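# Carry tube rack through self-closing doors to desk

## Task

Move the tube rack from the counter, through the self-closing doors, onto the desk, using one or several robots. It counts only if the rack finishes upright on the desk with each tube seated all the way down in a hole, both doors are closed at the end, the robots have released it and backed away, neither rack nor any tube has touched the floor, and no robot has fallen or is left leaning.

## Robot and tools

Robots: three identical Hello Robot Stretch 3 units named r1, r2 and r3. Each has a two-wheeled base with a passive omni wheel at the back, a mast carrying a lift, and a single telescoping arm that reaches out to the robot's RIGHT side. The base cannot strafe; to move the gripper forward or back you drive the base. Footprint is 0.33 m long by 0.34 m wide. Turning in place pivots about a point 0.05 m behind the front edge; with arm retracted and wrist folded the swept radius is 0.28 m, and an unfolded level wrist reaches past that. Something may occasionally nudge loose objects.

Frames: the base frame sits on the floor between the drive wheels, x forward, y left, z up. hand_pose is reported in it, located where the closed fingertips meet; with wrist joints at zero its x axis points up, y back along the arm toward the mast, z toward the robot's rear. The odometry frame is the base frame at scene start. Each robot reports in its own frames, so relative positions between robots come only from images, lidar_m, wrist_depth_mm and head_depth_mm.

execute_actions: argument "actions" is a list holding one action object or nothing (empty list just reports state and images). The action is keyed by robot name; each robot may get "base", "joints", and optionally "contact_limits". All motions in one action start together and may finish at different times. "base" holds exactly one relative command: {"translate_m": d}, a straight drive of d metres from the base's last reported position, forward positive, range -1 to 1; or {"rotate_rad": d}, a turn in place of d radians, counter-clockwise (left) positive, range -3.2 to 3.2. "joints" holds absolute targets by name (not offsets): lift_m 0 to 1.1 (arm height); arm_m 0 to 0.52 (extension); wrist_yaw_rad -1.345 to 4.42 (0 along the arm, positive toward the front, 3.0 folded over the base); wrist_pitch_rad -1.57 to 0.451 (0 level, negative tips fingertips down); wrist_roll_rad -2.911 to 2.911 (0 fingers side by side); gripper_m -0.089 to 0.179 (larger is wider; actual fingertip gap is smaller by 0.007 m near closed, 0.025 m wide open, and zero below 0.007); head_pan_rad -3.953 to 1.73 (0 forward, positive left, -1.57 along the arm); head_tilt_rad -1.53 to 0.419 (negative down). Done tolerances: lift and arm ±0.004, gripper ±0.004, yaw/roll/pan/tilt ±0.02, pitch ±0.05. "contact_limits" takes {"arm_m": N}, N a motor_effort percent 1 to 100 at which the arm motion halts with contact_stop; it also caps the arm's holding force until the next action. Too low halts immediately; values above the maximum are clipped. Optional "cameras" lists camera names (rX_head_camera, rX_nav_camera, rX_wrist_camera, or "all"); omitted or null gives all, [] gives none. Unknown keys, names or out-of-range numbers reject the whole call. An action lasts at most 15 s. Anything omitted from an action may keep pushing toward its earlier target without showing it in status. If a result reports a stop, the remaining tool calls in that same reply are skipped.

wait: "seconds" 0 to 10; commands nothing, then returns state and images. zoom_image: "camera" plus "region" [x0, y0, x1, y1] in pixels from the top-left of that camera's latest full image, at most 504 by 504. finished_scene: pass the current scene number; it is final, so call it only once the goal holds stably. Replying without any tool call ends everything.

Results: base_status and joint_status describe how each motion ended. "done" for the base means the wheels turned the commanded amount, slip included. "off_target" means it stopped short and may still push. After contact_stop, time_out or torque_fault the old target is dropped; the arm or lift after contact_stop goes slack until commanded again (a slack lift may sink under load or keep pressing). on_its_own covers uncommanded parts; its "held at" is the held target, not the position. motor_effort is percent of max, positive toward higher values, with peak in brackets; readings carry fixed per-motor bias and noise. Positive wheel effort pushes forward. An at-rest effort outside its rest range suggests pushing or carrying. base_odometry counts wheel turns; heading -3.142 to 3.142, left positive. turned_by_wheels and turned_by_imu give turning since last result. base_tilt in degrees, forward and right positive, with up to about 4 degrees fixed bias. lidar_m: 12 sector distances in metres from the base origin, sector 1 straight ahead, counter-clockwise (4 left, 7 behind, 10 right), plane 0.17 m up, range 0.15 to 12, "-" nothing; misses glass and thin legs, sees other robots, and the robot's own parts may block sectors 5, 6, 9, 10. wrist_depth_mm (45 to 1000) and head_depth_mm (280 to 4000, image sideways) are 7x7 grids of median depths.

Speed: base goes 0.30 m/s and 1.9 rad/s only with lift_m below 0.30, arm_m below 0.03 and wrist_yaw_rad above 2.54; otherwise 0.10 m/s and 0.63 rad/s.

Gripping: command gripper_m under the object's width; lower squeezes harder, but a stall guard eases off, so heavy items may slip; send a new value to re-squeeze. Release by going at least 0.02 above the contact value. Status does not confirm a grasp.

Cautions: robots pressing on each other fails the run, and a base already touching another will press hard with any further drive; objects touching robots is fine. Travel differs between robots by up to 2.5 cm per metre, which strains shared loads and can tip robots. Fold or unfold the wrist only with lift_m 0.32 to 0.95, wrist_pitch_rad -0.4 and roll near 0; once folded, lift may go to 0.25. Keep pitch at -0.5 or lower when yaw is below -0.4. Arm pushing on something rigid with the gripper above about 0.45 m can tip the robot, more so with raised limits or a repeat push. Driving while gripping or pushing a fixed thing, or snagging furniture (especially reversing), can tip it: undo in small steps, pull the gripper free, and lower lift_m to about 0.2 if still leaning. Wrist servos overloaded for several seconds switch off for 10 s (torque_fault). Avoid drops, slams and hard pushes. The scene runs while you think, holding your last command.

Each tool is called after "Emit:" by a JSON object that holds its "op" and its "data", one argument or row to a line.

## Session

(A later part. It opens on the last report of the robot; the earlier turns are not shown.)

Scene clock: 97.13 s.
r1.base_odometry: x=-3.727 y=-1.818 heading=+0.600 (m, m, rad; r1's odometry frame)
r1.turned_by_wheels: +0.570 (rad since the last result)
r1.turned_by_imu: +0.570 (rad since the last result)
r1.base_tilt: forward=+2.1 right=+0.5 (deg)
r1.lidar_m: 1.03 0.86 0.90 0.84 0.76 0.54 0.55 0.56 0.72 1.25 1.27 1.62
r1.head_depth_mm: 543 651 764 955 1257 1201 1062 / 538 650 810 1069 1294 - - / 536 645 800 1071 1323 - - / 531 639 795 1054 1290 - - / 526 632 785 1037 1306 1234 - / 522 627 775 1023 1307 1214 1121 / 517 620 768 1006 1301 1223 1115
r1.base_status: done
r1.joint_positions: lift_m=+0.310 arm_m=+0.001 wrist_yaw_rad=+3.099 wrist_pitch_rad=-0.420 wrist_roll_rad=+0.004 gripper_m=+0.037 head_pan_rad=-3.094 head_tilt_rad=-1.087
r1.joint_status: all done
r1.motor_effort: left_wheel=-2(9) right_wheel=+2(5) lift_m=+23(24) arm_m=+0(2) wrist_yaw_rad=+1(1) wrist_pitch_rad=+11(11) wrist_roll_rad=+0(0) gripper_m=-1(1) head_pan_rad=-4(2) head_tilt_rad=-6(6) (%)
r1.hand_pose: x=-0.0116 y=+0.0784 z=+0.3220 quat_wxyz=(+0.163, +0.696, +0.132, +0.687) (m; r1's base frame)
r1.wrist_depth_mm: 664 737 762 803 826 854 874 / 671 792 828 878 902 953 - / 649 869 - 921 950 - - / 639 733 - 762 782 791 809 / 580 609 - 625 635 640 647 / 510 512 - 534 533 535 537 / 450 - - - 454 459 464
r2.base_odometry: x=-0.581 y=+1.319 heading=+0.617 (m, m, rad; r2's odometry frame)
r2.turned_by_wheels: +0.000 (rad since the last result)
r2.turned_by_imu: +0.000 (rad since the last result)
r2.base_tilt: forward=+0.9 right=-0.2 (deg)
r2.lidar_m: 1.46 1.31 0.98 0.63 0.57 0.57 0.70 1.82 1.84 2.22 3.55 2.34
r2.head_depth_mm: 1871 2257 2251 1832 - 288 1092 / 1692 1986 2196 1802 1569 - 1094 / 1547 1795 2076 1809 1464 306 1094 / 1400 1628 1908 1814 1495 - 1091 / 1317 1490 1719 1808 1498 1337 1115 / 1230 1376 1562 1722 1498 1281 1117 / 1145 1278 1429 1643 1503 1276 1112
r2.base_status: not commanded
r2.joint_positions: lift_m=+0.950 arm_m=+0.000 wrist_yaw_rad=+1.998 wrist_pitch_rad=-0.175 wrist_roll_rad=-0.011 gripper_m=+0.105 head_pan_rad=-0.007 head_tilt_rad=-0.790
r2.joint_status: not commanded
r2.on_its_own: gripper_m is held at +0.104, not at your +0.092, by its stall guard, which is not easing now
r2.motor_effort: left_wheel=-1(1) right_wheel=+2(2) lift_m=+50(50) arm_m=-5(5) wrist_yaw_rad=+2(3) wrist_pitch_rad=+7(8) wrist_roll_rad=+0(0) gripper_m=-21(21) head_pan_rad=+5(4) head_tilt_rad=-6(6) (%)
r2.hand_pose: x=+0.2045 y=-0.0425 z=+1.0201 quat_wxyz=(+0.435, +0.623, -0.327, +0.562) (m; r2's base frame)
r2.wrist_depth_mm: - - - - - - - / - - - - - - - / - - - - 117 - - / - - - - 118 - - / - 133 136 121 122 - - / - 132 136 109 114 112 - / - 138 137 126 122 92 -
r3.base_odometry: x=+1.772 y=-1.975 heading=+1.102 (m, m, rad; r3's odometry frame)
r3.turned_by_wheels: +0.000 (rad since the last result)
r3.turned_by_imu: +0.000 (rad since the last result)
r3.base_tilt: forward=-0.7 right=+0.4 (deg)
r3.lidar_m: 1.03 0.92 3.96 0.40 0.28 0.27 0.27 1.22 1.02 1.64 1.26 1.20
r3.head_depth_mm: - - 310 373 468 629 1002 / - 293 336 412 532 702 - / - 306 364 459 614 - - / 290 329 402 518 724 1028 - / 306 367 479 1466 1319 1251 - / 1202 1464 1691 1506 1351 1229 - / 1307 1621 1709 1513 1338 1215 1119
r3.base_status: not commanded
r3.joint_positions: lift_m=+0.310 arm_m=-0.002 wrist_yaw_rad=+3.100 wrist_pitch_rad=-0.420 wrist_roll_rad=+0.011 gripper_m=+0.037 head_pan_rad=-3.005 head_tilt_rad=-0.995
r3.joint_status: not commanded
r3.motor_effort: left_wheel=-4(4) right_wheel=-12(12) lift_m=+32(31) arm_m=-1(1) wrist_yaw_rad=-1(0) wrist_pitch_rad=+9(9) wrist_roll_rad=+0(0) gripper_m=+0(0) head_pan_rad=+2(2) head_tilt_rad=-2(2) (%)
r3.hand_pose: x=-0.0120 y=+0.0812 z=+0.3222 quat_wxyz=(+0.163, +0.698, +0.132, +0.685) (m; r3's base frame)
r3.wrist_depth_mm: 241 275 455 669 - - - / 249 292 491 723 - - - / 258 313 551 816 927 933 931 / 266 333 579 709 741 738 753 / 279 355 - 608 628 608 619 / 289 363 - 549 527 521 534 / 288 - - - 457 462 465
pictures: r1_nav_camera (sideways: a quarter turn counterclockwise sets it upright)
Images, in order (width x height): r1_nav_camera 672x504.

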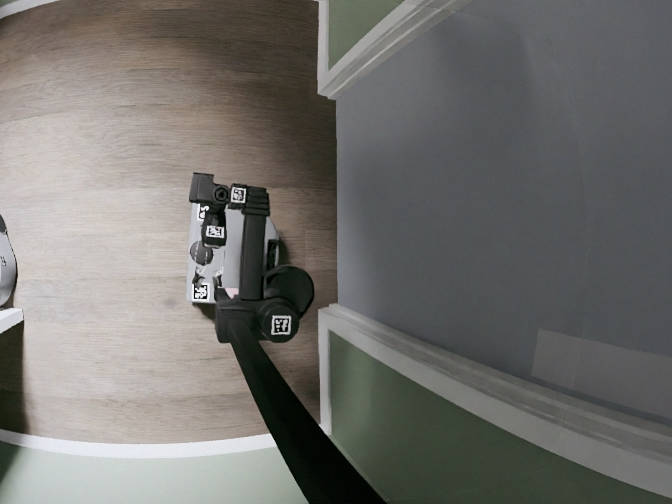

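Emit:
{"op": "execute_actions", "data": {
  "actions": [
    {"r1":{"base":{"translate_m":-0.82}}}
  ],
  "cameras": ["r1_nav_camera"]
}}

Emit:
{"op": "execute_actions", "data": {
  "actions": [
    {"r1":{"base":{"rotate_rad":0.6}}}
  ],
  "cameras": []
}}

Emit:
{"op": "execute_actions", "data": {
  "actions": [
    {"r1":{"base":{"translate_m":-0.45}}}
  ],
  "cameras": []
}}

Emit:
{"op": "execute_actions", "data": {
  "actions": [
    {"r1":{"base":{"rotate_rad":0.5}}}
  ],
  "cameras": []
}}

Emit:
{"op": "execute_actions", "data": {
  "actions": [
    {"r1":{"base":{"translate_m":-0.15}},"r2":{"base":{"translate_m":0.5}}}
  ],
  "cameras": ["r1_nav_camera","r2_nav_camera"]
}}

Scene clock: 107.27 s.
r1.base_odometry: x=-4.404 y=-2.281 heading=+0.600 (m, m, rad; r1's odometry frame)
r1.turned_by_wheels: +0.000 (rad since the last result)
r1.turned_by_imu: +0.000 (rad since the last result)
r1.base_tilt: forward=+2.1 right=+0.5 (deg)
r1.lidar_m: 1.66 0.28 0.28 0.63 1.69 1.58 0.29 0.25 0.25 0.29 0.50 1.73
r1.head_depth_mm: 2074 1792 1578 1418 1291 1191 1062 / 2093 1803 1588 1423 1318 - - / 2105 1816 1600 1438 1328 - - / 2108 1813 1593 677 915 - - / 292 328 395 497 665 893 - / - 300 350 430 549 755 1079 / - 287 315 377 470 616 898
r1.base_status: done
r1.joint_positions: lift_m=+0.310 arm_m=+0.001 wrist_yaw_rad=+3.100 wrist_pitch_rad=-0.419 wrist_roll_rad=+0.004 gripper_m=+0.037 head_pan_rad=-3.094 head_tilt_rad=-1.091
r1.joint_status: not commanded
r1.motor_effort: left_wheel=-13(48) right_wheel=-6(33) lift_m=+22(23) arm_m=+0(0) wrist_yaw_rad=+0(2) wrist_pitch_rad=+11(11) wrist_roll_rad=+0(1) gripper_m=+0(0) head_pan_rad=-3(4) head_tilt_rad=-5(6) (%)
r1.hand_pose: x=-0.0118 y=+0.0785 z=+0.3222 quat_wxyz=(+0.162, +0.695, +0.133, +0.687) (m; r1's base frame)
r1.wrist_depth_mm: - - - - 540 332 230 / - - - - 559 340 247 / 943 954 - - 556 323 268 / 729 752 - 762 577 327 294 / 605 611 - 618 527 349 338 / 503 505 - 539 473 380 515 / 448 - - - 455 435 463
r2.base_odometry: x=-0.581 y=+1.319 heading=+0.617 (m, m, rad; r2's odometry frame)
r2.turned_by_wheels: +0.000 (rad since the last result)
r2.turned_by_imu: -0.002 (rad since the last result)
r2.base_tilt: forward=+0.9 right=-0.3 (deg)
r2.lidar_m: 1.46 1.31 0.99 0.63 0.57 0.57 0.70 1.83 1.83 2.22 3.54 1.43
r2.head_depth_mm: 1614 1642 2109 1840 - 288 1094 / 2756 2900 1841 1749 1570 - 1093 / 2979 2781 1789 1745 1463 306 1091 / 3209 2800 2115 1813 1499 - 1099 / 1318 1496 1732 1804 1497 1330 1116 / 1223 1375 1572 1727 1500 1279 1114 / 1147 1276 1442 1635 1500 1279 1112
r2.base_status: not commanded
r2.joint_positions: lift_m=+0.950 arm_m=+0.000 wrist_yaw_rad=+1.998 wrist_pitch_rad=-0.175 wrist_roll_rad=-0.011 gripper_m=+0.105 head_pan_rad=-0.007 head_tilt_rad=-0.790
r2.joint_status: not commanded
r2.on_its_own: gripper_m is held at +0.104, not at your +0.092, by its stall guard, which is not easing now
r2.motor_effort: left_wheel=-1(1) right_wheel=+2(2) lift_m=+50(50) arm_m=-5(5) wrist_yaw_rad=+1(2) wrist_pitch_rad=+7(7) wrist_roll_rad=+0(0) gripper_m=-21(21) head_pan_rad=+5(4) head_tilt_rad=-5(6) (%)
r2.hand_pose: x=+0.2045 y=-0.0425 z=+1.0201 quat_wxyz=(+0.435, +0.623, -0.327, +0.562) (m; r2's base frame)
r2.wrist_depth_mm: - - - - - - - / - - - - - - - / - - - - 116 - - / - - - - 118 - - / - 133 136 121 121 - - / - 132 136 109 114 112 - / - 137 137 126 122 92 -
r3.base_odometry: x=+1.772 y=-1.975 heading=+1.102 (m, m, rad; r3's odometry frame)
r3.turned_by_wheels: +0.000 (rad since the last result)
r3.turned_by_imu: -0.002 (rad since the last result)
r3.base_tilt: forward=-0.7 right=+0.4 (deg)
r3.lidar_m: 1.04 0.92 3.96 0.40 0.28 0.27 0.27 1.23 1.57 1.65 1.26 1.20
r3.head_depth_mm: - - 311 373 469 628 998 / - 292 335 411 531 702 - / - 306 365 458 612 - - / 291 329 402 519 724 1032 - / 306 367 479 1476 1318 1240 - / 1200 1458 1697 1521 1352 1230 - / 1300 1625 1712 1514 1353 1219 1111
r3.base_status: not commanded
r3.joint_positions: lift_m=+0.310 arm_m=-0.002 wrist_yaw_rad=+3.100 wrist_pitch_rad=-0.420 wrist_roll_rad=+0.011 gripper_m=+0.037 head_pan_rad=-3.005 head_tilt_rad=-0.995
r3.joint_status: not commanded
r3.motor_effort: left_wheel=-4(3) right_wheel=-13(12) lift_m=+31(31) arm_m=-1(1) wrist_yaw_rad=-1(0) wrist_pitch_rad=+9(9) wrist_roll_rad=+0(0) gripper_m=-1(1) head_pan_rad=+3(2) head_tilt_rad=-2(2) (%)
r3.hand_pose: x=-0.0120 y=+0.0812 z=+0.3222 quat_wxyz=(+0.163, +0.698, +0.132, +0.685) (m; r3's base frame)
r3.wrist_depth_mm: 243 272 452 668 - - - / 249 292 489 750 - - - / 259 312 546 812 913 940 913 / 267 335 592 706 724 728 746 / 278 354 - 614 631 610 621 / 289 361 - 547 520 527 528 / 290 - - - 455 459 460
pictures: r1_nav_camera (sideways: a quarter turn counterclockwise sets it upright)
Images, in order (width x height): r1_nav_camera 672x504.

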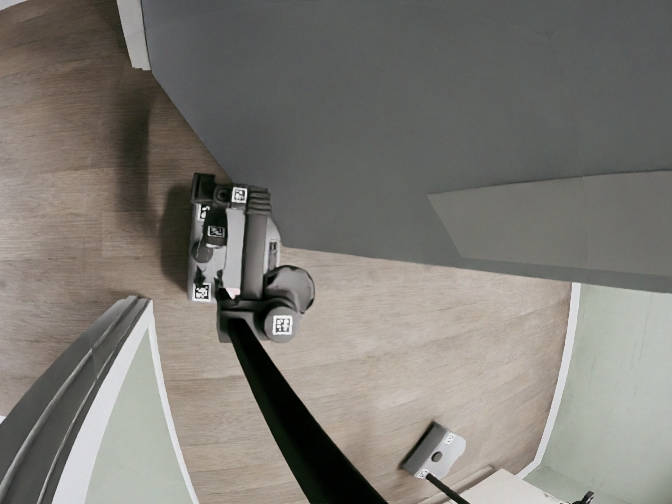

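Scene clock: 109.20 s.
r1.base_odometry: x=-4.404 y=-2.280 heading=+1.199 (m, m, rad; r1's odometry frame)
r1.turned_by_wheels: +0.599 (rad since the last result)
r1.turned_by_imu: +0.594 (rad since the last result)
r1.base_tilt: forward=+2.2 right=+0.5 (deg)
r1.lidar_m: 0.27 0.29 0.78 1.59 1.61 0.31 0.27 0.27 0.33 0.60 1.85 1.66
r1.head_depth_mm: 287 325 415 1359 1292 1196 1068 / - 317 400 545 837 - - / - 311 390 521 747 - - / - 305 377 502 746 - - / - 302 366 482 699 1072 - / - 298 355 463 666 1133 1120 / - 294 345 446 629 1079 1124
r1.base_status: done
r1.joint_positions: lift_m=+0.310 arm_m=+0.001 wrist_yaw_rad=+3.100 wrist_pitch_rad=-0.419 wrist_roll_rad=+0.004 gripper_m=+0.037 head_pan_rad=-3.094 head_tilt_rad=-1.091
r1.joint_status: not commanded
r1.on_its_own: left_wheel is at rest, and its effort (-26) is outside its rest range (-18 to +18)
r1.motor_effort: left_wheel=-26(32) right_wheel=-3(7) lift_m=+21(21) arm_m=+0(0) wrist_yaw_rad=+1(0) wrist_pitch_rad=+11(11) wrist_roll_rad=+0(0) gripper_m=-1(0) head_pan_rad=-3(3) head_tilt_rad=-4(6) (%)
r1.hand_pose: x=-0.0118 y=+0.0785 z=+0.3222 quat_wxyz=(+0.162, +0.695, +0.133, +0.687) (m; r1's base frame)
r1.wrist_depth_mm: - - - - - - 716 / - - - - - - 639 / 970 970 - - - - 562 / 741 747 - 764 776 780 504 / 607 605 - 618 635 636 456 / 512 515 - 537 543 526 420 / 449 - - - 450 457 381
r2.base_odometry: x=-0.581 y=+1.319 heading=+0.617 (m, m, rad; r2's odometry frame)
r2.turned_by_wheels: +0.000 (rad since the last result)
r2.turned_by_imu: +0.000 (rad since the last result)
r2.base_tilt: forward=+0.8 right=-0.3 (deg)
r2.lidar_m: 1.45 1.31 0.99 0.63 0.57 0.57 0.70 1.83 1.84 2.22 3.53 1.43
r2.head_depth_mm: 1695 1534 2054 1816 - 288 1095 / 2648 2235 1854 1745 1576 - 1092 / 3065 3067 1995 1790 1462 306 1090 / 3193 2777 2117 1806 1493 - 1091 / 1317 1487 1719 1801 1494 1330 1116 / 1223 1379 1573 1736 1499 1278 1117 / 1146 1279 1438 1643 1500 1275 1112
r2.base_status: not commanded
r2.joint_positions: lift_m=+0.950 arm_m=+0.000 wrist_yaw_rad=+1.998 wrist_pitch_rad=-0.175 wrist_roll_rad=-0.011 gripper_m=+0.105 head_pan_rad=-0.007 head_tilt_rad=-0.790
r2.joint_status: not commanded
r2.on_its_own: gripper_m is held at +0.104, not at your +0.092, by its stall guard, which is not easing now
r2.motor_effort: left_wheel=-1(1) right_wheel=+2(2) lift_m=+50(50) arm_m=-5(5) wrist_yaw_rad=+2(1) wrist_pitch_rad=+7(8) wrist_roll_rad=+0(0) gripper_m=-21(21) head_pan_rad=+4(4) head_tilt_rad=-5(5) (%)
r2.hand_pose: x=+0.2045 y=-0.0425 z=+1.0201 quat_wxyz=(+0.435, +0.623, -0.327, +0.562) (m; r2's base frame)
r2.wrist_depth_mm: - - - - - - - / - - - - - - - / - - - - 116 - - / - - - - 118 - - / - 133 137 121 122 - - / - 132 135 109 114 112 - / - 137 136 125 122 92 -
r3.base_odometry: x=+1.772 y=-1.975 heading=+1.102 (m, m, rad; r3's odometry frame)
r3.turned_by_wheels: +0.000 (rad since the last result)
r3.turned_by_imu: +0.000 (rad since the last result)
r3.base_tilt: forward=-0.7 right=+0.3 (deg)
r3.lidar_m: 1.04 0.92 3.97 0.40 0.28 0.27 0.27 1.22 1.56 1.65 1.26 1.19
r3.head_depth_mm: - - 310 372 469 630 1000 / - 293 336 411 531 702 - / - 306 365 459 614 - - / 290 329 402 520 725 1029 - / 306 367 479 1474 1323 1247 - / 1201 1466 1696 1521 1356 1235 - / 1312 1614 1721 1507 1346 1206 1112
r3.base_status: not commanded
r3.joint_positions: lift_m=+0.310 arm_m=-0.002 wrist_yaw_rad=+3.100 wrist_pitch_rad=-0.420 wrist_roll_rad=+0.011 gripper_m=+0.037 head_pan_rad=-3.005 head_tilt_rad=-0.995
r3.joint_status: not commanded
r3.motor_effort: left_wheel=-3(4) right_wheel=-13(11) lift_m=+31(31) arm_m=-1(1) wrist_yaw_rad=+0(0) wrist_pitch_rad=+9(9) wrist_roll_rad=+1(0) gripper_m=-1(1) head_pan_rad=+2(3) head_tilt_rad=-3(3) (%)
r3.hand_pose: x=-0.0120 y=+0.0812 z=+0.3222 quat_wxyz=(+0.163, +0.698, +0.132, +0.685) (m; r3's base frame)
r3.wrist_depth_mm: 241 274 453 667 - - - / 249 293 495 734 - - - / 259 313 540 829 897 914 938 / 268 333 586 724 736 738 746 / 277 354 - 617 633 611 615 / 289 361 - 549 525 525 525 / 289 - - - 461 463 461
pictures: none
No camera images: the call's "cameras" was empty. Leave "cameras" out to get every camera's image.

Scene clock: 114.70 s.
r1.base_odometry: x=-4.567 y=-2.700 heading=+1.199 (m, m, rad; r1's odometry frame)
r1.turned_by_wheels: +0.000 (rad since the last result)
r1.turned_by_imu: -0.001 (rad since the last result)
r1.base_tilt: forward=+2.2 right=+0.5 (deg)
r1.lidar_m: 0.73 0.86 1.97 1.54 2.65 2.52 0.29 0.25 0.25 0.30 0.54 2.08
r1.head_depth_mm: 2050 1785 1592 1419 1294 1201 1065 / 2084 1790 1608 1428 1311 - - / 2096 1824 1594 1438 1319 - - / 2100 1827 1624 1462 1276 - - / 2134 350 401 493 660 900 - / - 299 348 429 552 759 1095 / - - 315 377 473 631 944
r1.base_status: done
r1.joint_positions: lift_m=+0.310 arm_m=+0.001 wrist_yaw_rad=+3.100 wrist_pitch_rad=-0.419 wrist_roll_rad=+0.004 gripper_m=+0.037 head_pan_rad=-3.094 head_tilt_rad=-1.091
r1.joint_status: not commanded
r1.motor_effort: left_wheel=-11(28) right_wheel=-2(16) lift_m=+22(21) arm_m=+0(0) wrist_yaw_rad=+1(1) wrist_pitch_rad=+10(10) wrist_roll_rad=-1(0) gripper_m=+1(0) head_pan_rad=-4(3) head_tilt_rad=-5(5) (%)
r1.hand_pose: x=-0.0118 y=+0.0785 z=+0.3222 quat_wxyz=(+0.162, +0.695, +0.133, +0.687) (m; r1's base frame)
r1.wrist_depth_mm: - - - - - - - / - - - - - - - / 964 964 - - - - - / 733 748 - 772 793 805 795 / 607 603 - 618 641 639 649 / 510 516 - 541 533 538 541 / 448 - - - 454 460 459
r2.base_odometry: x=-0.581 y=+1.319 heading=+0.617 (m, m, rad; r2's odometry frame)
r2.turned_by_wheels: +0.000 (rad since the last result)
r2.turned_by_imu: -0.001 (rad since the last result)
r2.base_tilt: forward=+1.0 right=-0.3 (deg)
r2.lidar_m: 1.45 1.31 0.99 0.63 0.57 0.57 0.70 1.83 1.83 2.23 3.53 1.43
r2.head_depth_mm: 1844 1992 2087 1716 - 288 1097 / 2728 2894 2280 1803 1569 - 1092 / 3020 3076 2277 1805 1458 306 1096 / 3163 2794 2112 1816 1501 - 1097 / 1309 1489 1721 1813 1500 1336 1114 / 1226 1374 1564 1735 1494 1283 1109 / 1142 1278 1438 1646 1496 1274 1121
r2.base_status: not commanded
r2.joint_positions: lift_m=+0.950 arm_m=+0.000 wrist_yaw_rad=+1.998 wrist_pitch_rad=-0.175 wrist_roll_rad=-0.011 gripper_m=+0.105 head_pan_rad=-0.007 head_tilt_rad=-0.790
r2.joint_status: not commanded
r2.on_its_own: gripper_m is held at +0.104, not at your +0.092, by its stall guard, which is not easing now
r2.motor_effort: left_wheel=-1(0) right_wheel=+2(1) lift_m=+50(50) arm_m=-5(5) wrist_yaw_rad=+1(1) wrist_pitch_rad=+7(7) wrist_roll_rad=+0(0) gripper_m=-20(21) head_pan_rad=+4(4) head_tilt_rad=-5(5) (%)
r2.hand_pose: x=+0.2045 y=-0.0425 z=+1.0201 quat_wxyz=(+0.435, +0.623, -0.327, +0.562) (m; r2's base frame)
r2.wrist_depth_mm: - - - - - - - / - - - - - - - / - - - - 116 - - / - - - - 118 - - / - 133 136 121 122 - - / - 132 136 109 114 112 - / - 137 136 126 122 91 -
r3.base_odometry: x=+1.772 y=-1.975 heading=+1.102 (m, m, rad; r3's odometry frame)
r3.turned_by_wheels: +0.000 (rad since the last result)
r3.turned_by_imu: -0.001 (rad since the last result)
r3.base_tilt: forward=-0.7 right=+0.4 (deg)
r3.lidar_m: 1.04 0.92 3.97 0.40 0.28 0.27 0.27 1.23 1.56 1.65 1.26 1.19
r3.head_depth_mm: - - 311 373 469 630 1000 / - 293 336 411 530 701 - / - 306 365 459 615 - - / 291 329 402 519 725 1030 - / 305 366 478 1483 1319 1244 - / 1203 1467 1690 1511 1348 1238 - / 1304 1631 1718 1506 1343 1215 1107
r3.base_status: not commanded
r3.joint_positions: lift_m=+0.310 arm_m=-0.002 wrist_yaw_rad=+3.100 wrist_pitch_rad=-0.420 wrist_roll_rad=+0.011 gripper_m=+0.037 head_pan_rad=-3.005 head_tilt_rad=-0.995
r3.joint_status: not commanded
r3.motor_effort: left_wheel=-3(4) right_wheel=-12(12) lift_m=+31(31) arm_m=-1(1) wrist_yaw_rad=-1(0) wrist_pitch_rad=+9(9) wrist_roll_rad=+0(0) gripper_m=+0(0) head_pan_rad=+3(2) head_tilt_rad=-2(2) (%)
r3.hand_pose: x=-0.0120 y=+0.0812 z=+0.3222 quat_wxyz=(+0.163, +0.698, +0.132, +0.685) (m; r3's base frame)
r3.wrist_depth_mm: 241 272 460 665 - - - / 249 293 494 719 - - - / 258 314 538 831 916 914 919 / 267 333 593 722 731 736 732 / 280 357 - 616 643 616 621 / 288 366 - 546 530 523 534 / 291 - - - 455 463 458
pictures: none
No camera images: the call's "cameras" was empty. Leave "cameras" out to get every camera's image.

Scene clock: 116.50 s.
r1.base_odometry: x=-4.567 y=-2.700 heading=+1.699 (m, m, rad; r1's odometry frame)
r1.turned_by_wheels: +0.500 (rad since the last result)
r1.turned_by_imu: +0.496 (rad since the last result)
r1.base_tilt: forward=+2.1 right=+0.6 (deg)
r1.lidar_m: 0.84 1.97 1.54 2.66 2.54 0.32 0.27 0.27 0.31 0.54 2.07 0.72
r1.head_depth_mm: 292 366 1567 1425 1295 1205 1063 / - 324 410 649 1300 - - / - 313 393 531 760 - - / - 306 377 504 746 - - / - 301 364 478 690 1044 - / - 297 351 455 642 1058 1121 / - 291 338 434 602 989 1124
r1.base_status: done
r1.joint_positions: lift_m=+0.310 arm_m=+0.001 wrist_yaw_rad=+3.100 wrist_pitch_rad=-0.419 wrist_roll_rad=+0.004 gripper_m=+0.037 head_pan_rad=-3.094 head_tilt_rad=-1.091
r1.joint_status: not commanded
r1.motor_effort: left_wheel=-18(28) right_wheel=-1(6) lift_m=+21(22) arm_m=+0(1) wrist_yaw_rad=+1(1) wrist_pitch_rad=+10(11) wrist_roll_rad=-1(0) gripper_m=+1(0) head_pan_rad=-2(3) head_tilt_rad=-5(5) (%)
r1.hand_pose: x=-0.0118 y=+0.0785 z=+0.3222 quat_wxyz=(+0.162, +0.695, +0.133, +0.687) (m; r1's base frame)
r1.wrist_depth_mm: - - - - - - - / - - - - - - - / 955 970 - - - - - / 743 735 - 776 779 794 804 / 594 601 - 611 642 635 641 / 512 517 - 538 538 530 534 / 446 - - - 454 459 465
r2.base_odometry: x=-0.581 y=+1.319 heading=+0.617 (m, m, rad; r2's odometry frame)
r2.turned_by_wheels: +0.000 (rad since the last result)
r2.turned_by_imu: +0.000 (rad since the last result)
r2.base_tilt: forward=+0.9 right=-0.4 (deg)
r2.lidar_m: 1.46 1.31 0.99 0.63 0.57 0.57 0.70 1.83 1.83 2.23 3.55 1.47
r2.head_depth_mm: 1852 1990 2076 1752 - 288 1094 / 2729 2917 2266 1812 1574 - 1099 / 3038 3053 2272 1806 1461 306 1095 / 3224 2802 2111 1806 1499 - 1098 / 1320 1496 1714 1806 1500 1336 1114 / 1225 1379 1563 1736 1498 1279 1112 / 1146 1275 1443 1645 1495 1280 1114
r2.base_status: not commanded
r2.joint_positions: lift_m=+0.950 arm_m=+0.000 wrist_yaw_rad=+1.998 wrist_pitch_rad=-0.175 wrist_roll_rad=-0.011 gripper_m=+0.105 head_pan_rad=-0.007 head_tilt_rad=-0.790
r2.joint_status: not commanded
r2.on_its_own: gripper_m is held at +0.104, not at your +0.092, by its stall guard, which is not easing now
r2.motor_effort: left_wheel=-1(1) right_wheel=+2(2) lift_m=+50(50) arm_m=-6(5) wrist_yaw_rad=+3(2) wrist_pitch_rad=+7(7) wrist_roll_rad=+0(0) gripper_m=-21(21) head_pan_rad=+4(4) head_tilt_rad=-5(5) (%)
r2.hand_pose: x=+0.2045 y=-0.0425 z=+1.0201 quat_wxyz=(+0.435, +0.623, -0.327, +0.562) (m; r2's base frame)
r2.wrist_depth_mm: - - - - - - - / - - - - - - - / - - - - 116 - - / - - - - 118 - - / - 133 136 121 122 - - / - 132 135 109 114 112 - / - 137 136 125 122 92 -
r3.base_odometry: x=+1.772 y=-1.975 heading=+1.102 (m, m, rad; r3's odometry frame)
r3.turned_by_wheels: +0.000 (rad since the last result)
r3.turned_by_imu: +0.000 (rad since the last result)
r3.base_tilt: forward=-0.7 right=+0.4 (deg)
r3.lidar_m: 1.04 0.92 3.97 0.40 0.28 0.27 0.27 1.22 1.56 1.65 1.26 1.19
r3.head_depth_mm: - - 311 373 469 630 998 / - 293 336 411 531 702 - / - 306 365 459 612 - - / 291 329 402 519 724 1036 - / 306 367 479 1464 1315 1248 - / 1203 1466 1698 1515 1348 1240 - / 1306 1618 1721 1517 1351 1224 1114
r3.base_status: not commanded
r3.joint_positions: lift_m=+0.310 arm_m=-0.002 wrist_yaw_rad=+3.100 wrist_pitch_rad=-0.420 wrist_roll_rad=+0.011 gripper_m=+0.037 head_pan_rad=-3.005 head_tilt_rad=-0.995
r3.joint_status: not commanded
r3.motor_effort: left_wheel=-3(3) right_wheel=-12(12) lift_m=+31(31) arm_m=-1(1) wrist_yaw_rad=-1(1) wrist_pitch_rad=+9(9) wrist_roll_rad=+0(0) gripper_m=+0(1) head_pan_rad=+3(3) head_tilt_rad=-3(2) (%)
r3.hand_pose: x=-0.0120 y=+0.0812 z=+0.3222 quat_wxyz=(+0.163, +0.698, +0.132, +0.685) (m; r3's base frame)
r3.wrist_depth_mm: 241 273 454 669 - - - / 251 294 492 729 - - - / 257 313 540 815 923 913 945 / 268 334 596 705 729 728 738 / 277 358 - 616 645 613 615 / 289 362 - 546 522 523 531 / 288 - - - 456 462 463
pictures: none
No camera images: the call's "cameras" was empty. Leave "cameras" out to get every camera's image.

Scene clock: 122.43 s.
r1.base_odometry: x=-4.548 y=-2.848 heading=+1.699 (m, m, rad; r1's odometry frame)
r1.turned_by_wheels: +0.000 (rad since the last result)
r1.turned_by_imu: -0.001 (rad since the last result)
r1.base_tilt: forward=+2.2 right=+0.5 (deg)
r1.lidar_m: 0.95 1.20 1.21 2.58 2.45 2.50 0.27 0.27 0.28 0.41 2.30 0.86
r1.head_depth_mm: 2054 1793 1591 1438 1288 1195 1064 / 2024 1780 1608 1439 1315 - - / 291 336 426 607 1057 - - / - 315 391 517 756 - - / - 302 365 473 668 962 - / - 294 344 436 594 907 1116 / - 286 323 403 537 800 1109
r1.base_status: done
r1.joint_positions: lift_m=+0.310 arm_m=+0.001 wrist_yaw_rad=+3.100 wrist_pitch_rad=-0.419 wrist_roll_rad=+0.004 gripper_m=+0.037 head_pan_rad=-3.094 head_tilt_rad=-1.091
r1.joint_status: not commanded
r1.motor_effort: left_wheel=-9(22) right_wheel=-2(14) lift_m=+21(22) arm_m=+0(0) wrist_yaw_rad=+0(1) wrist_pitch_rad=+10(10) wrist_roll_rad=+0(0) gripper_m=+0(1) head_pan_rad=-3(4) head_tilt_rad=-5(5) (%)
r1.hand_pose: x=-0.0118 y=+0.0785 z=+0.3222 quat_wxyz=(+0.162, +0.695, +0.133, +0.687) (m; r1's base frame)
r1.wrist_depth_mm: - - - - - - - / - - - - - - - / 940 953 - - - - 943 / 741 747 - 772 795 795 804 / 606 608 - 627 641 639 643 / 509 515 - 535 533 536 541 / 447 - - - 452 458 463
r2.base_odometry: x=-0.173 y=+1.608 heading=+0.617 (m, m, rad; r2's odometry frame)
r2.turned_by_wheels: +0.000 (rad since the last result)
r2.turned_by_imu: -0.002 (rad since the last result)
r2.base_tilt: forward=+0.9 right=-0.3 (deg)
r2.lidar_m: 1.04 0.93 0.94 0.98 0.89 0.89 1.09 2.20 2.21 2.68 1.17 1.18
r2.head_depth_mm: 2146 1766 1888 1845 - 288 1096 / 2386 2649 2265 1797 1577 - 1098 / 2676 2878 2256 1793 1465 306 1096 / 2872 2916 2171 1752 1492 - 1092 / 929 1051 1222 1438 1499 1337 1116 / 865 969 1106 1288 1433 1280 1113 / 808 902 1015 1161 1359 1275 1120
r2.base_status: done
r2.joint_positions: lift_m=+0.950 arm_m=+0.000 wrist_yaw_rad=+1.998 wrist_pitch_rad=-0.175 wrist_roll_rad=-0.011 gripper_m=+0.105 head_pan_rad=-0.007 head_tilt_rad=-0.790
r2.joint_status: not commanded
r2.on_its_own: gripper_m is held at +0.104, not at your +0.092, by its stall guard, which is not easing now
r2.motor_effort: left_wheel=+0(2) right_wheel=+2(6) lift_m=+50(50) arm_m=-4(5) wrist_yaw_rad=+2(2) wrist_pitch_rad=+7(7) wrist_roll_rad=+0(0) gripper_m=-21(21) head_pan_rad=+5(4) head_tilt_rad=-5(5) (%)
r2.hand_pose: x=+0.2045 y=-0.0425 z=+1.0201 quat_wxyz=(+0.435, +0.623, -0.327, +0.562) (m; r2's base frame)
r2.wrist_depth_mm: 744 793 852 901 - - - / 793 834 904 993 - - - / 813 843 917 944 116 - - / 842 901 958 - 118 - - / 887 133 136 121 121 - - / 924 132 136 109 114 112 - / 936 137 137 125 122 92 -
r3.base_odometry: x=+1.772 y=-1.975 heading=+1.102 (m, m, rad; r3's odometry frame)
r3.turned_by_wheels: +0.000 (rad since the last result)
r3.turned_by_imu: -0.001 (rad since the last result)
r3.base_tilt: forward=-0.8 right=+0.4 (deg)
r3.lidar_m: 1.04 0.92 3.96 0.40 0.28 0.27 0.27 1.22 1.56 1.65 1.26 1.20
r3.head_depth_mm: - - 311 373 468 630 997 / - 293 336 411 530 701 - / - 306 365 459 614 - - / 291 329 402 520 726 1036 - / 306 367 479 1480 1318 1247 - / 1201 1463 1693 1518 1356 1236 - / 1299 1624 1731 1512 1350 1212 1115
r3.base_status: not commanded
r3.joint_positions: lift_m=+0.310 arm_m=-0.002 wrist_yaw_rad=+3.100 wrist_pitch_rad=-0.420 wrist_roll_rad=+0.011 gripper_m=+0.037 head_pan_rad=-3.005 head_tilt_rad=-0.995
r3.joint_status: not commanded
r3.motor_effort: left_wheel=-3(3) right_wheel=-12(12) lift_m=+31(32) arm_m=-1(1) wrist_yaw_rad=-1(0) wrist_pitch_rad=+9(9) wrist_roll_rad=+0(0) gripper_m=+0(0) head_pan_rad=+3(3) head_tilt_rad=-2(2) (%)
r3.hand_pose: x=-0.0120 y=+0.0812 z=+0.3222 quat_wxyz=(+0.163, +0.698, +0.132, +0.685) (m; r3's base frame)
r3.wrist_depth_mm: 242 273 453 661 - - - / 250 293 491 741 - - - / 260 312 537 826 942 931 921 / 268 334 582 720 746 736 750 / 277 356 - 606 632 613 619 / 288 365 - 548 529 530 530 / 289 - - - 459 461 461
pictures: r1_nav_camera (sideways: a quarter turn counterclockwise sets it upright), r2_nav_camera (sideways: a quarter turn counterclockwise sets it upright)
Images, in order (width x height): r1_nav_camera 672x504, r2_nav_camera 672x504.

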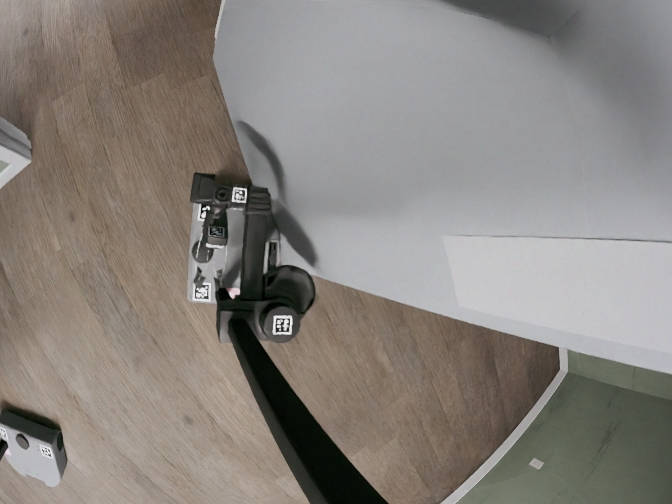

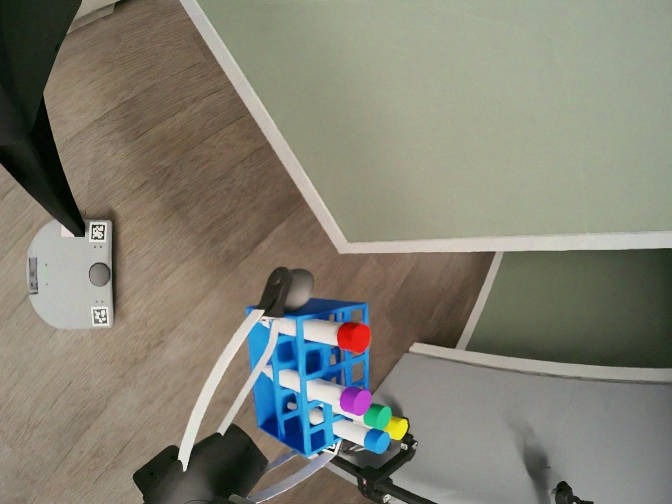

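Emit:
{"op": "execute_actions", "data": {
  "actions": [
    {"r1":{"base":{"translate_m":-0.05}},"r2":{"base":{"rotate_rad":-0.33},"joints":{"head_tilt_rad":-1.1}}}
  ],
  "cameras": []
}}

Emit:
{"op": "execute_actions", "data": {
  "actions": [
    {"r2":{"base":{"translate_m":0.95}}}
  ],
  "cameras": ["r1_nav_camera","r2_nav_camera"]
}}

Scene clock: 124.83 s.
r1.base_odometry: x=-4.542 y=-2.898 heading=+1.699 (m, m, rad; r1's odometry frame)
r1.turned_by_wheels: +0.000 (rad since the last result)
r1.turned_by_imu: +0.000 (rad since the last result)
r1.base_tilt: forward=+2.2 right=+0.5 (deg)
r1.lidar_m: 0.98 1.24 2.21 2.55 2.43 2.47 0.27 0.26 0.28 0.38 2.37 0.91
r1.head_depth_mm: 2030 1785 1580 1436 1294 1201 1068 / 2059 1790 1593 1443 1308 - - / 1957 1717 1560 1405 1308 - - / 285 321 398 526 765 - - / - 305 368 475 664 947 - / - 294 341 432 584 862 1120 / - - 320 397 519 758 1108
r1.base_status: done
r1.joint_positions: lift_m=+0.310 arm_m=+0.001 wrist_yaw_rad=+3.100 wrist_pitch_rad=-0.419 wrist_roll_rad=+0.004 gripper_m=+0.037 head_pan_rad=-3.094 head_tilt_rad=-1.091
r1.joint_status: not commanded
r1.motor_effort: left_wheel=-9(18) right_wheel=-3(8) lift_m=+21(22) arm_m=+1(1) wrist_yaw_rad=+1(1) wrist_pitch_rad=+10(10) wrist_roll_rad=-1(1) gripper_m=+0(0) head_pan_rad=-2(2) head_tilt_rad=-5(4) (%)
r1.hand_pose: x=-0.0118 y=+0.0785 z=+0.3222 quat_wxyz=(+0.162, +0.695, +0.133, +0.687) (m; r1's base frame)
r1.wrist_depth_mm: - - - - - - - / - - - - - - - / 981 952 - - - - 954 / 737 750 - 772 787 788 799 / 599 611 - 631 656 632 648 / 505 517 - 539 541 527 542 / 445 - - - 451 460 463
r2.base_odometry: x=-0.173 y=+1.608 heading=+0.287 (m, m, rad; r2's odometry frame)
r2.turned_by_wheels: -0.330 (rad since the last result)
r2.turned_by_imu: -0.333 (rad since the last result)
r2.base_tilt: forward=+0.8 right=-0.3 (deg)
r2.lidar_m: 1.59 0.97 0.93 0.97 0.91 0.89 0.93 1.29 2.21 2.29 3.13 1.21
r2.head_depth_mm: 1353 1557 1481 290 1254 1151 1073 / 1514 1728 1606 - 1242 1170 1081 / 1634 1796 1619 335 1251 1174 - / 1893 1841 1608 - 1257 1179 - / 2145 1839 1616 1464 1276 1177 - / 2144 1841 1599 1444 1300 1177 1091 / 2161 1259 1401 1439 1297 1180 1076
r2.base_status: done
r2.joint_positions: lift_m=+0.950 arm_m=+0.000 wrist_yaw_rad=+1.998 wrist_pitch_rad=-0.175 wrist_roll_rad=-0.011 gripper_m=+0.105 head_pan_rad=-0.007 head_tilt_rad=-1.086
r2.joint_status: all done
r2.on_its_own: gripper_m is held at +0.104, not at your +0.092, by its stall guard, which is not easing now
r2.motor_effort: left_wheel=+3(6) right_wheel=-4(6) lift_m=+50(49) arm_m=-5(5) wrist_yaw_rad=+3(3) wrist_pitch_rad=+7(7) wrist_roll_rad=+0(0) gripper_m=-21(21) head_pan_rad=+4(5) head_tilt_rad=-7(29) (%)
r2.hand_pose: x=+0.2045 y=-0.0424 z=+1.0201 quat_wxyz=(+0.435, +0.623, -0.327, +0.562) (m; r2's base frame)
r2.wrist_depth_mm: 725 822 957 - - - - / 746 867 - - - - - / 779 851 - - 116 - - / 803 888 - - 119 - - / 834 133 137 121 122 - - / 852 132 135 109 114 112 - / 851 137 136 126 122 92 940
r3.base_odometry: x=+1.772 y=-1.975 heading=+1.102 (m, m, rad; r3's odometry frame)
r3.turned_by_wheels: +0.000 (rad since the last result)
r3.turned_by_imu: +0.000 (rad since the last result)
r3.base_tilt: forward=-0.7 right=+0.4 (deg)
r3.lidar_m: 1.04 0.92 3.96 0.40 0.28 0.27 0.27 1.22 1.56 1.65 1.26 1.19
r3.head_depth_mm: - - 310 372 468 630 999 / - 293 335 411 530 701 - / - 306 365 458 613 - - / 290 329 402 519 727 1036 - / 305 366 478 1470 1321 1246 - / 1200 1456 1706 1518 1353 1232 - / 1308 1623 1718 1511 1343 1219 1112
r3.base_status: not commanded
r3.joint_positions: lift_m=+0.310 arm_m=-0.002 wrist_yaw_rad=+3.100 wrist_pitch_rad=-0.420 wrist_roll_rad=+0.011 gripper_m=+0.037 head_pan_rad=-3.005 head_tilt_rad=-0.995
r3.joint_status: not commanded
r3.motor_effort: left_wheel=-3(3) right_wheel=-12(13) lift_m=+31(31) arm_m=-1(1) wrist_yaw_rad=+0(0) wrist_pitch_rad=+9(9) wrist_roll_rad=+0(0) gripper_m=+0(1) head_pan_rad=+2(3) head_tilt_rad=-2(2) (%)
r3.hand_pose: x=-0.0120 y=+0.0812 z=+0.3222 quat_wxyz=(+0.163, +0.698, +0.132, +0.685) (m; r3's base frame)
r3.wrist_depth_mm: 242 274 449 670 - - - / 249 290 487 730 - - - / 258 311 551 806 906 902 937 / 267 332 582 710 721 741 737 / 279 353 - 612 632 626 617 / 289 365 - 547 527 526 530 / 289 - - - 460 462 455
pictures: none
No camera images: the call's "cameras" was empty. Leave "cameras" out to get every camera's image.

Scene clock: 135.30 s.
r1.base_odometry: x=-4.542 y=-2.898 heading=+1.699 (m, m, rad; r1's odometry frame)
r1.turned_by_wheels: +0.000 (rad since the last result)
r1.turned_by_imu: +0.000 (rad since the last result)
r1.base_tilt: forward=+2.2 right=+0.4 (deg)
r1.lidar_m: 0.48 2.14 2.21 2.55 2.42 2.48 0.27 0.26 0.27 0.38 2.36 0.91
r1.head_depth_mm: 2053 1782 1584 1427 1296 1196 1064 / 2083 1808 1587 1440 1320 - - / 1963 1723 1555 1401 1308 - - / 285 321 397 526 766 - - / - 304 367 474 662 943 - / - 294 341 432 582 864 1123 / - - 320 397 519 754 1098
r1.base_status: not commanded
r1.joint_positions: lift_m=+0.310 arm_m=+0.001 wrist_yaw_rad=+3.100 wrist_pitch_rad=-0.419 wrist_roll_rad=+0.004 gripper_m=+0.037 head_pan_rad=-3.094 head_tilt_rad=-1.091
r1.joint_status: not commanded
r1.motor_effort: left_wheel=-9(9) right_wheel=-3(3) lift_m=+22(21) arm_m=+0(0) wrist_yaw_rad=+0(1) wrist_pitch_rad=+10(10) wrist_roll_rad=-1(1) gripper_m=+1(0) head_pan_rad=-4(3) head_tilt_rad=-5(5) (%)
r1.hand_pose: x=-0.0118 y=+0.0785 z=+0.3222 quat_wxyz=(+0.162, +0.695, +0.133, +0.687) (m; r1's base frame)
r1.wrist_depth_mm: - - - - - - - / - - - - - - - / 962 984 - - - - - / 743 749 - 767 784 793 796 / 596 605 - 622 645 638 642 / 507 512 - 545 541 534 535 / 445 - - - 454 462 447
r2.base_odometry: x=+0.738 y=+1.877 heading=+0.287 (m, m, rad; r2's odometry frame)
r2.turned_by_wheels: +0.000 (rad since the last result)
r2.turned_by_imu: -0.003 (rad since the last result)
r2.base_tilt: forward=+0.8 right=-0.3 (deg)
r2.lidar_m: 0.76 1.98 0.47 0.46 0.65 1.70 1.77 2.79 2.68 0.58 0.48 0.72
r2.head_depth_mm: 662 773 890 290 1110 1155 1071 / 709 842 977 - 1245 1173 1076 / 763 919 1072 335 1257 1170 - / 858 1047 1256 - 1256 1175 - / 1676 1843 1610 1460 1272 1173 - / 1821 1845 1619 1441 1294 1179 1095 / 1992 1851 1609 1440 1294 1185 1081
r2.base_status: done
r2.joint_positions: lift_m=+0.950 arm_m=+0.000 wrist_yaw_rad=+1.998 wrist_pitch_rad=-0.175 wrist_roll_rad=-0.011 gripper_m=+0.105 head_pan_rad=-0.007 head_tilt_rad=-1.087
r2.joint_status: not commanded
r2.on_its_own: gripper_m is held at +0.104, not at your +0.092, by its stall guard, which is not easing now
r2.motor_effort: left_wheel=+3(6) right_wheel=-4(3) lift_m=+50(50) arm_m=-5(5) wrist_yaw_rad=+3(2) wrist_pitch_rad=+7(7) wrist_roll_rad=+0(0) gripper_m=-21(21) head_pan_rad=+4(4) head_tilt_rad=-7(8) (%)
r2.hand_pose: x=+0.2045 y=-0.0424 z=+1.0201 quat_wxyz=(+0.435, +0.623, -0.327, +0.562) (m; r2's base frame)
r2.wrist_depth_mm: - - - - 824 590 478 / - - - - 837 602 491 / - - - - 116 584 499 / - - - - 118 581 505 / - 133 136 121 122 597 519 / - 132 135 109 114 112 522 / - 138 136 125 122 92 510
r3.base_odometry: x=+1.772 y=-1.975 heading=+1.102 (m, m, rad; r3's odometry frame)
r3.turned_by_wheels: +0.000 (rad since the last result)
r3.turned_by_imu: -0.002 (rad since the last result)
r3.base_tilt: forward=-0.7 right=+0.4 (deg)
r3.lidar_m: 1.04 0.92 3.95 0.40 0.28 0.27 0.27 1.22 1.56 1.64 1.26 1.20
r3.head_depth_mm: - - 310 372 469 630 1001 / - 293 336 411 530 702 - / - 306 365 459 613 - - / 290 329 402 519 722 1034 - / 306 366 479 1464 1317 1241 - / 1199 1458 1689 1515 1354 1233 - / 1314 1630 1715 1507 1350 1217 1111
r3.base_status: not commanded
r3.joint_positions: lift_m=+0.310 arm_m=-0.002 wrist_yaw_rad=+3.100 wrist_pitch_rad=-0.420 wrist_roll_rad=+0.011 gripper_m=+0.037 head_pan_rad=-3.005 head_tilt_rad=-0.995
r3.joint_status: not commanded
r3.motor_effort: left_wheel=-4(3) right_wheel=-13(11) lift_m=+31(31) arm_m=-1(1) wrist_yaw_rad=+0(0) wrist_pitch_rad=+9(9) wrist_roll_rad=+0(0) gripper_m=+0(1) head_pan_rad=+2(3) head_tilt_rad=-2(2) (%)
r3.hand_pose: x=-0.0120 y=+0.0812 z=+0.3222 quat_wxyz=(+0.163, +0.698, +0.132, +0.685) (m; r3's base frame)
r3.wrist_depth_mm: 241 273 452 668 - - - / 249 293 494 736 - - - / 259 314 545 812 915 915 939 / 268 336 583 711 736 736 733 / 275 355 - 618 622 614 610 / 287 363 - 552 525 526 526 / 291 - - - 461 461 460
pictures: r1_nav_camera (sideways: a quarter turn counterclockwise sets it upright), r2_nav_camera (sideways: a quarter turn counterclockwise sets it upright)
Images, in order (width x height): r1_nav_camera 672x504, r2_nav_camera 672x504.

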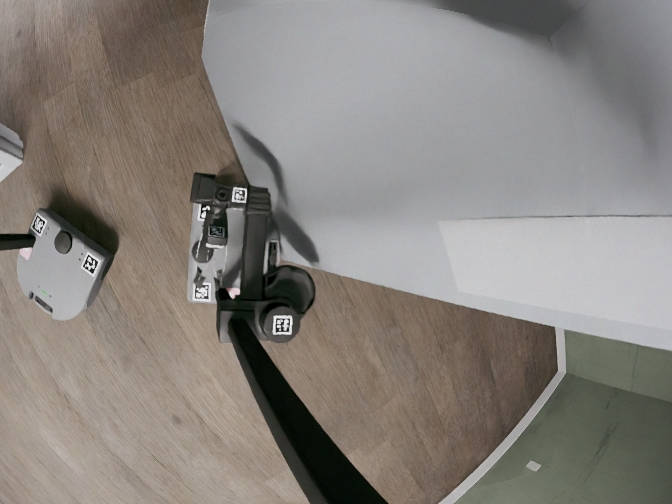

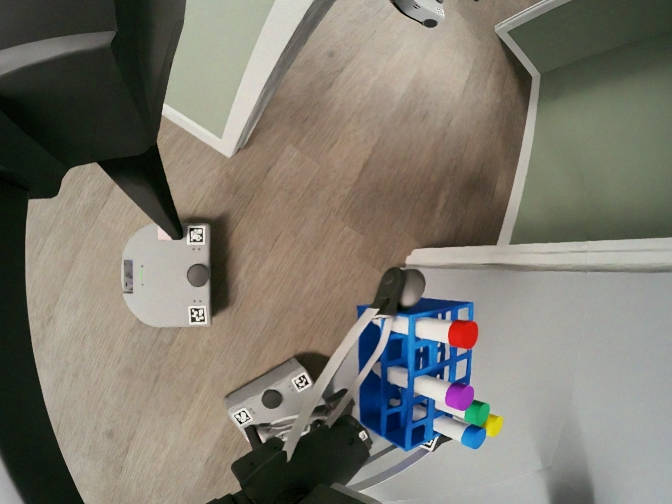

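Emit:
{"op": "execute_actions", "data": {
  "actions": [
    {"r2":{"base":{"rotate_rad":0.6}}}
  ],
  "cameras": []
}}

Emit:
{"op": "execute_actions", "data": {
  "actions": [
    {"r2":{"base":{"translate_m":0.4}}}
  ],
  "cameras": ["r2_nav_camera"]
}}

Scene clock: 137.77 s.
r1.base_odometry: x=-4.542 y=-2.898 heading=+1.699 (m, m, rad; r1's odometry frame)
r1.turned_by_wheels: +0.000 (rad since the last result)
r1.turned_by_imu: +0.000 (rad since the last result)
r1.base_tilt: forward=+2.2 right=+0.5 (deg)
r1.lidar_m: 0.48 2.14 2.20 2.55 2.43 2.47 0.27 0.26 0.28 0.38 2.36 0.91
r1.head_depth_mm: 2054 1794 1583 1428 1290 1190 1064 / 2069 1797 1597 1428 1316 - - / 1968 1717 1553 1406 1315 - - / 285 321 397 525 769 - - / - 304 367 474 664 941 - / - 294 342 431 582 861 1119 / - - 320 397 520 757 1103
r1.base_status: not commanded
r1.joint_positions: lift_m=+0.310 arm_m=+0.001 wrist_yaw_rad=+3.100 wrist_pitch_rad=-0.419 wrist_roll_rad=+0.004 gripper_m=+0.037 head_pan_rad=-3.094 head_tilt_rad=-1.091
r1.joint_status: not commanded
r1.motor_effort: left_wheel=-9(9) right_wheel=-3(2) lift_m=+22(21) arm_m=+0(1) wrist_yaw_rad=+0(0) wrist_pitch_rad=+10(10) wrist_roll_rad=-1(0) gripper_m=-1(0) head_pan_rad=-2(4) head_tilt_rad=-5(5) (%)
r1.hand_pose: x=-0.0118 y=+0.0785 z=+0.3222 quat_wxyz=(+0.162, +0.695, +0.133, +0.687) (m; r1's base frame)
r1.wrist_depth_mm: - - - - - - - / - - - - - - - / 947 976 - - - - - / 735 753 - 772 778 780 792 / 608 617 - 637 635 631 639 / 510 514 - 546 535 537 406 / 445 - - - 454 460 382
r2.base_odometry: x=+0.738 y=+1.877 heading=+0.887 (m, m, rad; r2's odometry frame)
r2.turned_by_wheels: +0.600 (rad since the last result)
r2.turned_by_imu: +0.604 (rad since the last result)
r2.base_tilt: forward=+0.8 right=-0.3 (deg)
r2.lidar_m: 2.14 0.46 0.47 0.71 1.74 1.82 2.73 2.68 0.57 0.48 0.72 0.79
r2.head_depth_mm: 1887 1830 1655 290 1255 1152 1075 / 2081 1828 1616 - 1248 1174 1073 / 2138 1835 1614 335 1251 1172 - / 2142 1836 1604 - 1255 1177 - / 2145 1831 1621 1454 1281 1178 - / 2141 1848 1623 1435 1255 1178 1090 / 1894 1845 1616 1425 1007 1181 1078
r2.base_status: done
r2.joint_positions: lift_m=+0.950 arm_m=+0.000 wrist_yaw_rad=+1.998 wrist_pitch_rad=-0.175 wrist_roll_rad=-0.011 gripper_m=+0.105 head_pan_rad=-0.007 head_tilt_rad=-1.087
r2.joint_status: not commanded
r2.on_its_own: gripper_m is held at +0.104, not at your +0.092, by its stall guard, which is not easing now
r2.motor_effort: left_wheel=-1(5) right_wheel=+2(5) lift_m=+50(50) arm_m=-5(5) wrist_yaw_rad=+1(2) wrist_pitch_rad=+8(8) wrist_roll_rad=+0(0) gripper_m=-21(21) head_pan_rad=+4(5) head_tilt_rad=-7(7) (%)
r2.hand_pose: x=+0.2045 y=-0.0424 z=+1.0201 quat_wxyz=(+0.435, +0.623, -0.327, +0.562) (m; r2's base frame)
r2.wrist_depth_mm: 390 439 - - - - - / 413 456 - - - - - / 436 422 - - 117 - - / 460 438 - - 118 - - / 475 133 136 121 122 - - / 503 132 135 109 114 112 - / - 138 136 126 122 92 -
r3.base_odometry: x=+1.772 y=-1.975 heading=+1.102 (m, m, rad; r3's odometry frame)
r3.turned_by_wheels: +0.000 (rad since the last result)
r3.turned_by_imu: +0.000 (rad since the last result)
r3.base_tilt: forward=-0.7 right=+0.4 (deg)
r3.lidar_m: 1.04 0.92 3.97 0.40 0.28 0.27 0.27 1.22 1.56 1.65 1.26 1.20
r3.head_depth_mm: - - 311 373 468 630 999 / - 293 336 410 531 701 - / - 306 365 459 613 - - / 290 329 402 518 725 1036 - / 305 367 480 1469 1316 1245 - / 1198 1462 1690 1516 1354 1231 - / 1296 1626 1714 1516 1343 1215 1114
r3.base_status: not commanded
r3.joint_positions: lift_m=+0.310 arm_m=-0.002 wrist_yaw_rad=+3.100 wrist_pitch_rad=-0.420 wrist_roll_rad=+0.011 gripper_m=+0.037 head_pan_rad=-3.005 head_tilt_rad=-0.995
r3.joint_status: not commanded
r3.motor_effort: left_wheel=-3(3) right_wheel=-12(12) lift_m=+32(31) arm_m=-1(1) wrist_yaw_rad=+0(0) wrist_pitch_rad=+9(9) wrist_roll_rad=+0(0) gripper_m=-1(0) head_pan_rad=+3(2) head_tilt_rad=-2(2) (%)
r3.hand_pose: x=-0.0120 y=+0.0812 z=+0.3222 quat_wxyz=(+0.163, +0.698, +0.132, +0.685) (m; r3's base frame)
r3.wrist_depth_mm: 242 274 456 672 - - - / 248 290 497 739 - - - / 258 314 546 823 922 908 943 / 267 334 581 724 736 738 736 / 278 354 - 620 643 611 610 / 287 364 - 546 529 530 526 / 289 - - - 456 466 462
pictures: none
No camera images: the call's "cameras" was empty. Leave "cameras" out to get every camera's image.

Scene clock: 142.70 s.
r1.base_odometry: x=-4.542 y=-2.898 heading=+1.699 (m, m, rad; r1's odometry frame)
r1.turned_by_wheels: +0.000 (rad since the last result)
r1.turned_by_imu: +0.000 (rad since the last result)
r1.base_tilt: forward=+2.2 right=+0.5 (deg)
r1.lidar_m: 0.98 2.14 2.19 2.55 2.42 2.48 0.27 0.26 0.28 0.38 2.36 0.66
r1.head_depth_mm: 2060 1786 1585 1411 1300 1201 1066 / 2065 1798 1592 1445 1317 - - / 1969 1713 1533 1395 1299 - - / 285 320 399 526 764 - - / - 304 367 474 662 941 - / - 294 341 432 583 865 1127 / - - 320 397 522 758 1108
r1.base_status: not commanded
r1.joint_positions: lift_m=+0.310 arm_m=+0.001 wrist_yaw_rad=+3.100 wrist_pitch_rad=-0.419 wrist_roll_rad=+0.004 gripper_m=+0.037 head_pan_rad=-3.094 head_tilt_rad=-1.091
r1.joint_status: not commanded
r1.motor_effort: left_wheel=-9(9) right_wheel=-3(3) lift_m=+22(21) arm_m=-1(1) wrist_yaw_rad=+1(1) wrist_pitch_rad=+10(10) wrist_roll_rad=+0(1) gripper_m=-1(1) head_pan_rad=-3(4) head_tilt_rad=-5(5) (%)
r1.hand_pose: x=-0.0118 y=+0.0785 z=+0.3222 quat_wxyz=(+0.162, +0.695, +0.133, +0.687) (m; r1's base frame)
r1.wrist_depth_mm: - - - - - - - / - - - - - - - / 952 976 - - - - - / 740 736 - 770 771 803 798 / 603 609 - 625 647 635 646 / 514 513 - 536 542 537 533 / 444 - - - 452 460 462
r2.base_odometry: x=+0.991 y=+2.187 heading=+0.887 (m, m, rad; r2's odometry frame)
r2.turned_by_wheels: +0.000 (rad since the last result)
r2.turned_by_imu: -0.002 (rad since the last result)
r2.base_tilt: forward=+0.8 right=-0.3 (deg)
r2.lidar_m: 1.89 1.54 1.15 0.30 0.53 1.99 3.09 0.68 0.65 0.58 0.57 1.29
r2.head_depth_mm: 1645 1755 1656 291 1252 1157 1070 / 1926 1820 1621 - 1244 1172 1074 / 2088 1833 1619 335 1257 1177 - / 2156 1832 1607 - 1259 1171 - / 2134 1842 1603 1463 1268 1178 - / 2153 1838 1617 1437 1287 1178 1081 / 2075 1694 1621 1446 1296 1173 928
r2.base_status: done
r2.joint_positions: lift_m=+0.950 arm_m=+0.000 wrist_yaw_rad=+1.998 wrist_pitch_rad=-0.175 wrist_roll_rad=-0.011 gripper_m=+0.105 head_pan_rad=-0.007 head_tilt_rad=-1.087
r2.joint_status: not commanded
r2.on_its_own: gripper_m is held at +0.104, not at your +0.092, by its stall guard, which is not easing now
r2.motor_effort: left_wheel=-1(2) right_wheel=+2(5) lift_m=+50(50) arm_m=-5(5) wrist_yaw_rad=+3(3) wrist_pitch_rad=+7(8) wrist_roll_rad=+0(0) gripper_m=-21(21) head_pan_rad=+4(4) head_tilt_rad=-7(7) (%)
r2.hand_pose: x=+0.2045 y=-0.0424 z=+1.0201 quat_wxyz=(+0.435, +0.623, -0.327, +0.562) (m; r2's base frame)
r2.wrist_depth_mm: - - - - - - - / - - - - - - - / - - - - 117 - - / - - - - 118 - - / - 133 136 121 122 - - / - 132 135 109 114 112 - / - 138 136 125 122 92 -
r3.base_odometry: x=+1.772 y=-1.975 heading=+1.102 (m, m, rad; r3's odometry frame)
r3.turned_by_wheels: +0.000 (rad since the last result)
r3.turned_by_imu: -0.001 (rad since the last result)
r3.base_tilt: forward=-0.7 right=+0.4 (deg)
r3.lidar_m: 1.04 0.92 3.97 0.39 0.28 0.27 0.27 1.22 1.57 1.65 1.26 1.19
r3.head_depth_mm: - - 311 373 468 630 999 / - 293 336 411 530 702 - / - 306 365 458 612 - - / 291 329 401 519 722 1036 - / 306 366 479 1468 1321 1246 - / 1197 1467 1687 1515 1353 1245 - / 1309 1629 1728 1512 1347 1208 1119
r3.base_status: not commanded
r3.joint_positions: lift_m=+0.310 arm_m=-0.002 wrist_yaw_rad=+3.100 wrist_pitch_rad=-0.420 wrist_roll_rad=+0.011 gripper_m=+0.037 head_pan_rad=-3.005 head_tilt_rad=-0.995
r3.joint_status: not commanded
r3.motor_effort: left_wheel=-4(3) right_wheel=-11(13) lift_m=+31(31) arm_m=-1(1) wrist_yaw_rad=-1(1) wrist_pitch_rad=+9(9) wrist_roll_rad=+0(0) gripper_m=-1(0) head_pan_rad=+3(2) head_tilt_rad=-2(3) (%)
r3.hand_pose: x=-0.0120 y=+0.0812 z=+0.3222 quat_wxyz=(+0.163, +0.698, +0.132, +0.685) (m; r3's base frame)
r3.wrist_depth_mm: 243 274 455 667 - - - / 249 291 490 733 - - - / 259 312 547 797 913 929 937 / 267 334 592 713 731 743 739 / 279 355 - 612 642 621 617 / 289 358 - 549 522 528 528 / 289 - - - 459 458 459
pictures: r2_nav_camera (sideways: a quarter turn counterclockwise sets it upright)
Images, in order (width x height): r2_nav_camera 672x504.

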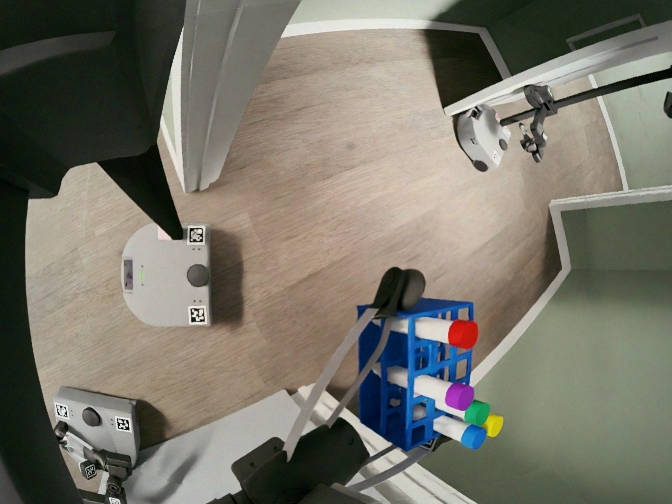

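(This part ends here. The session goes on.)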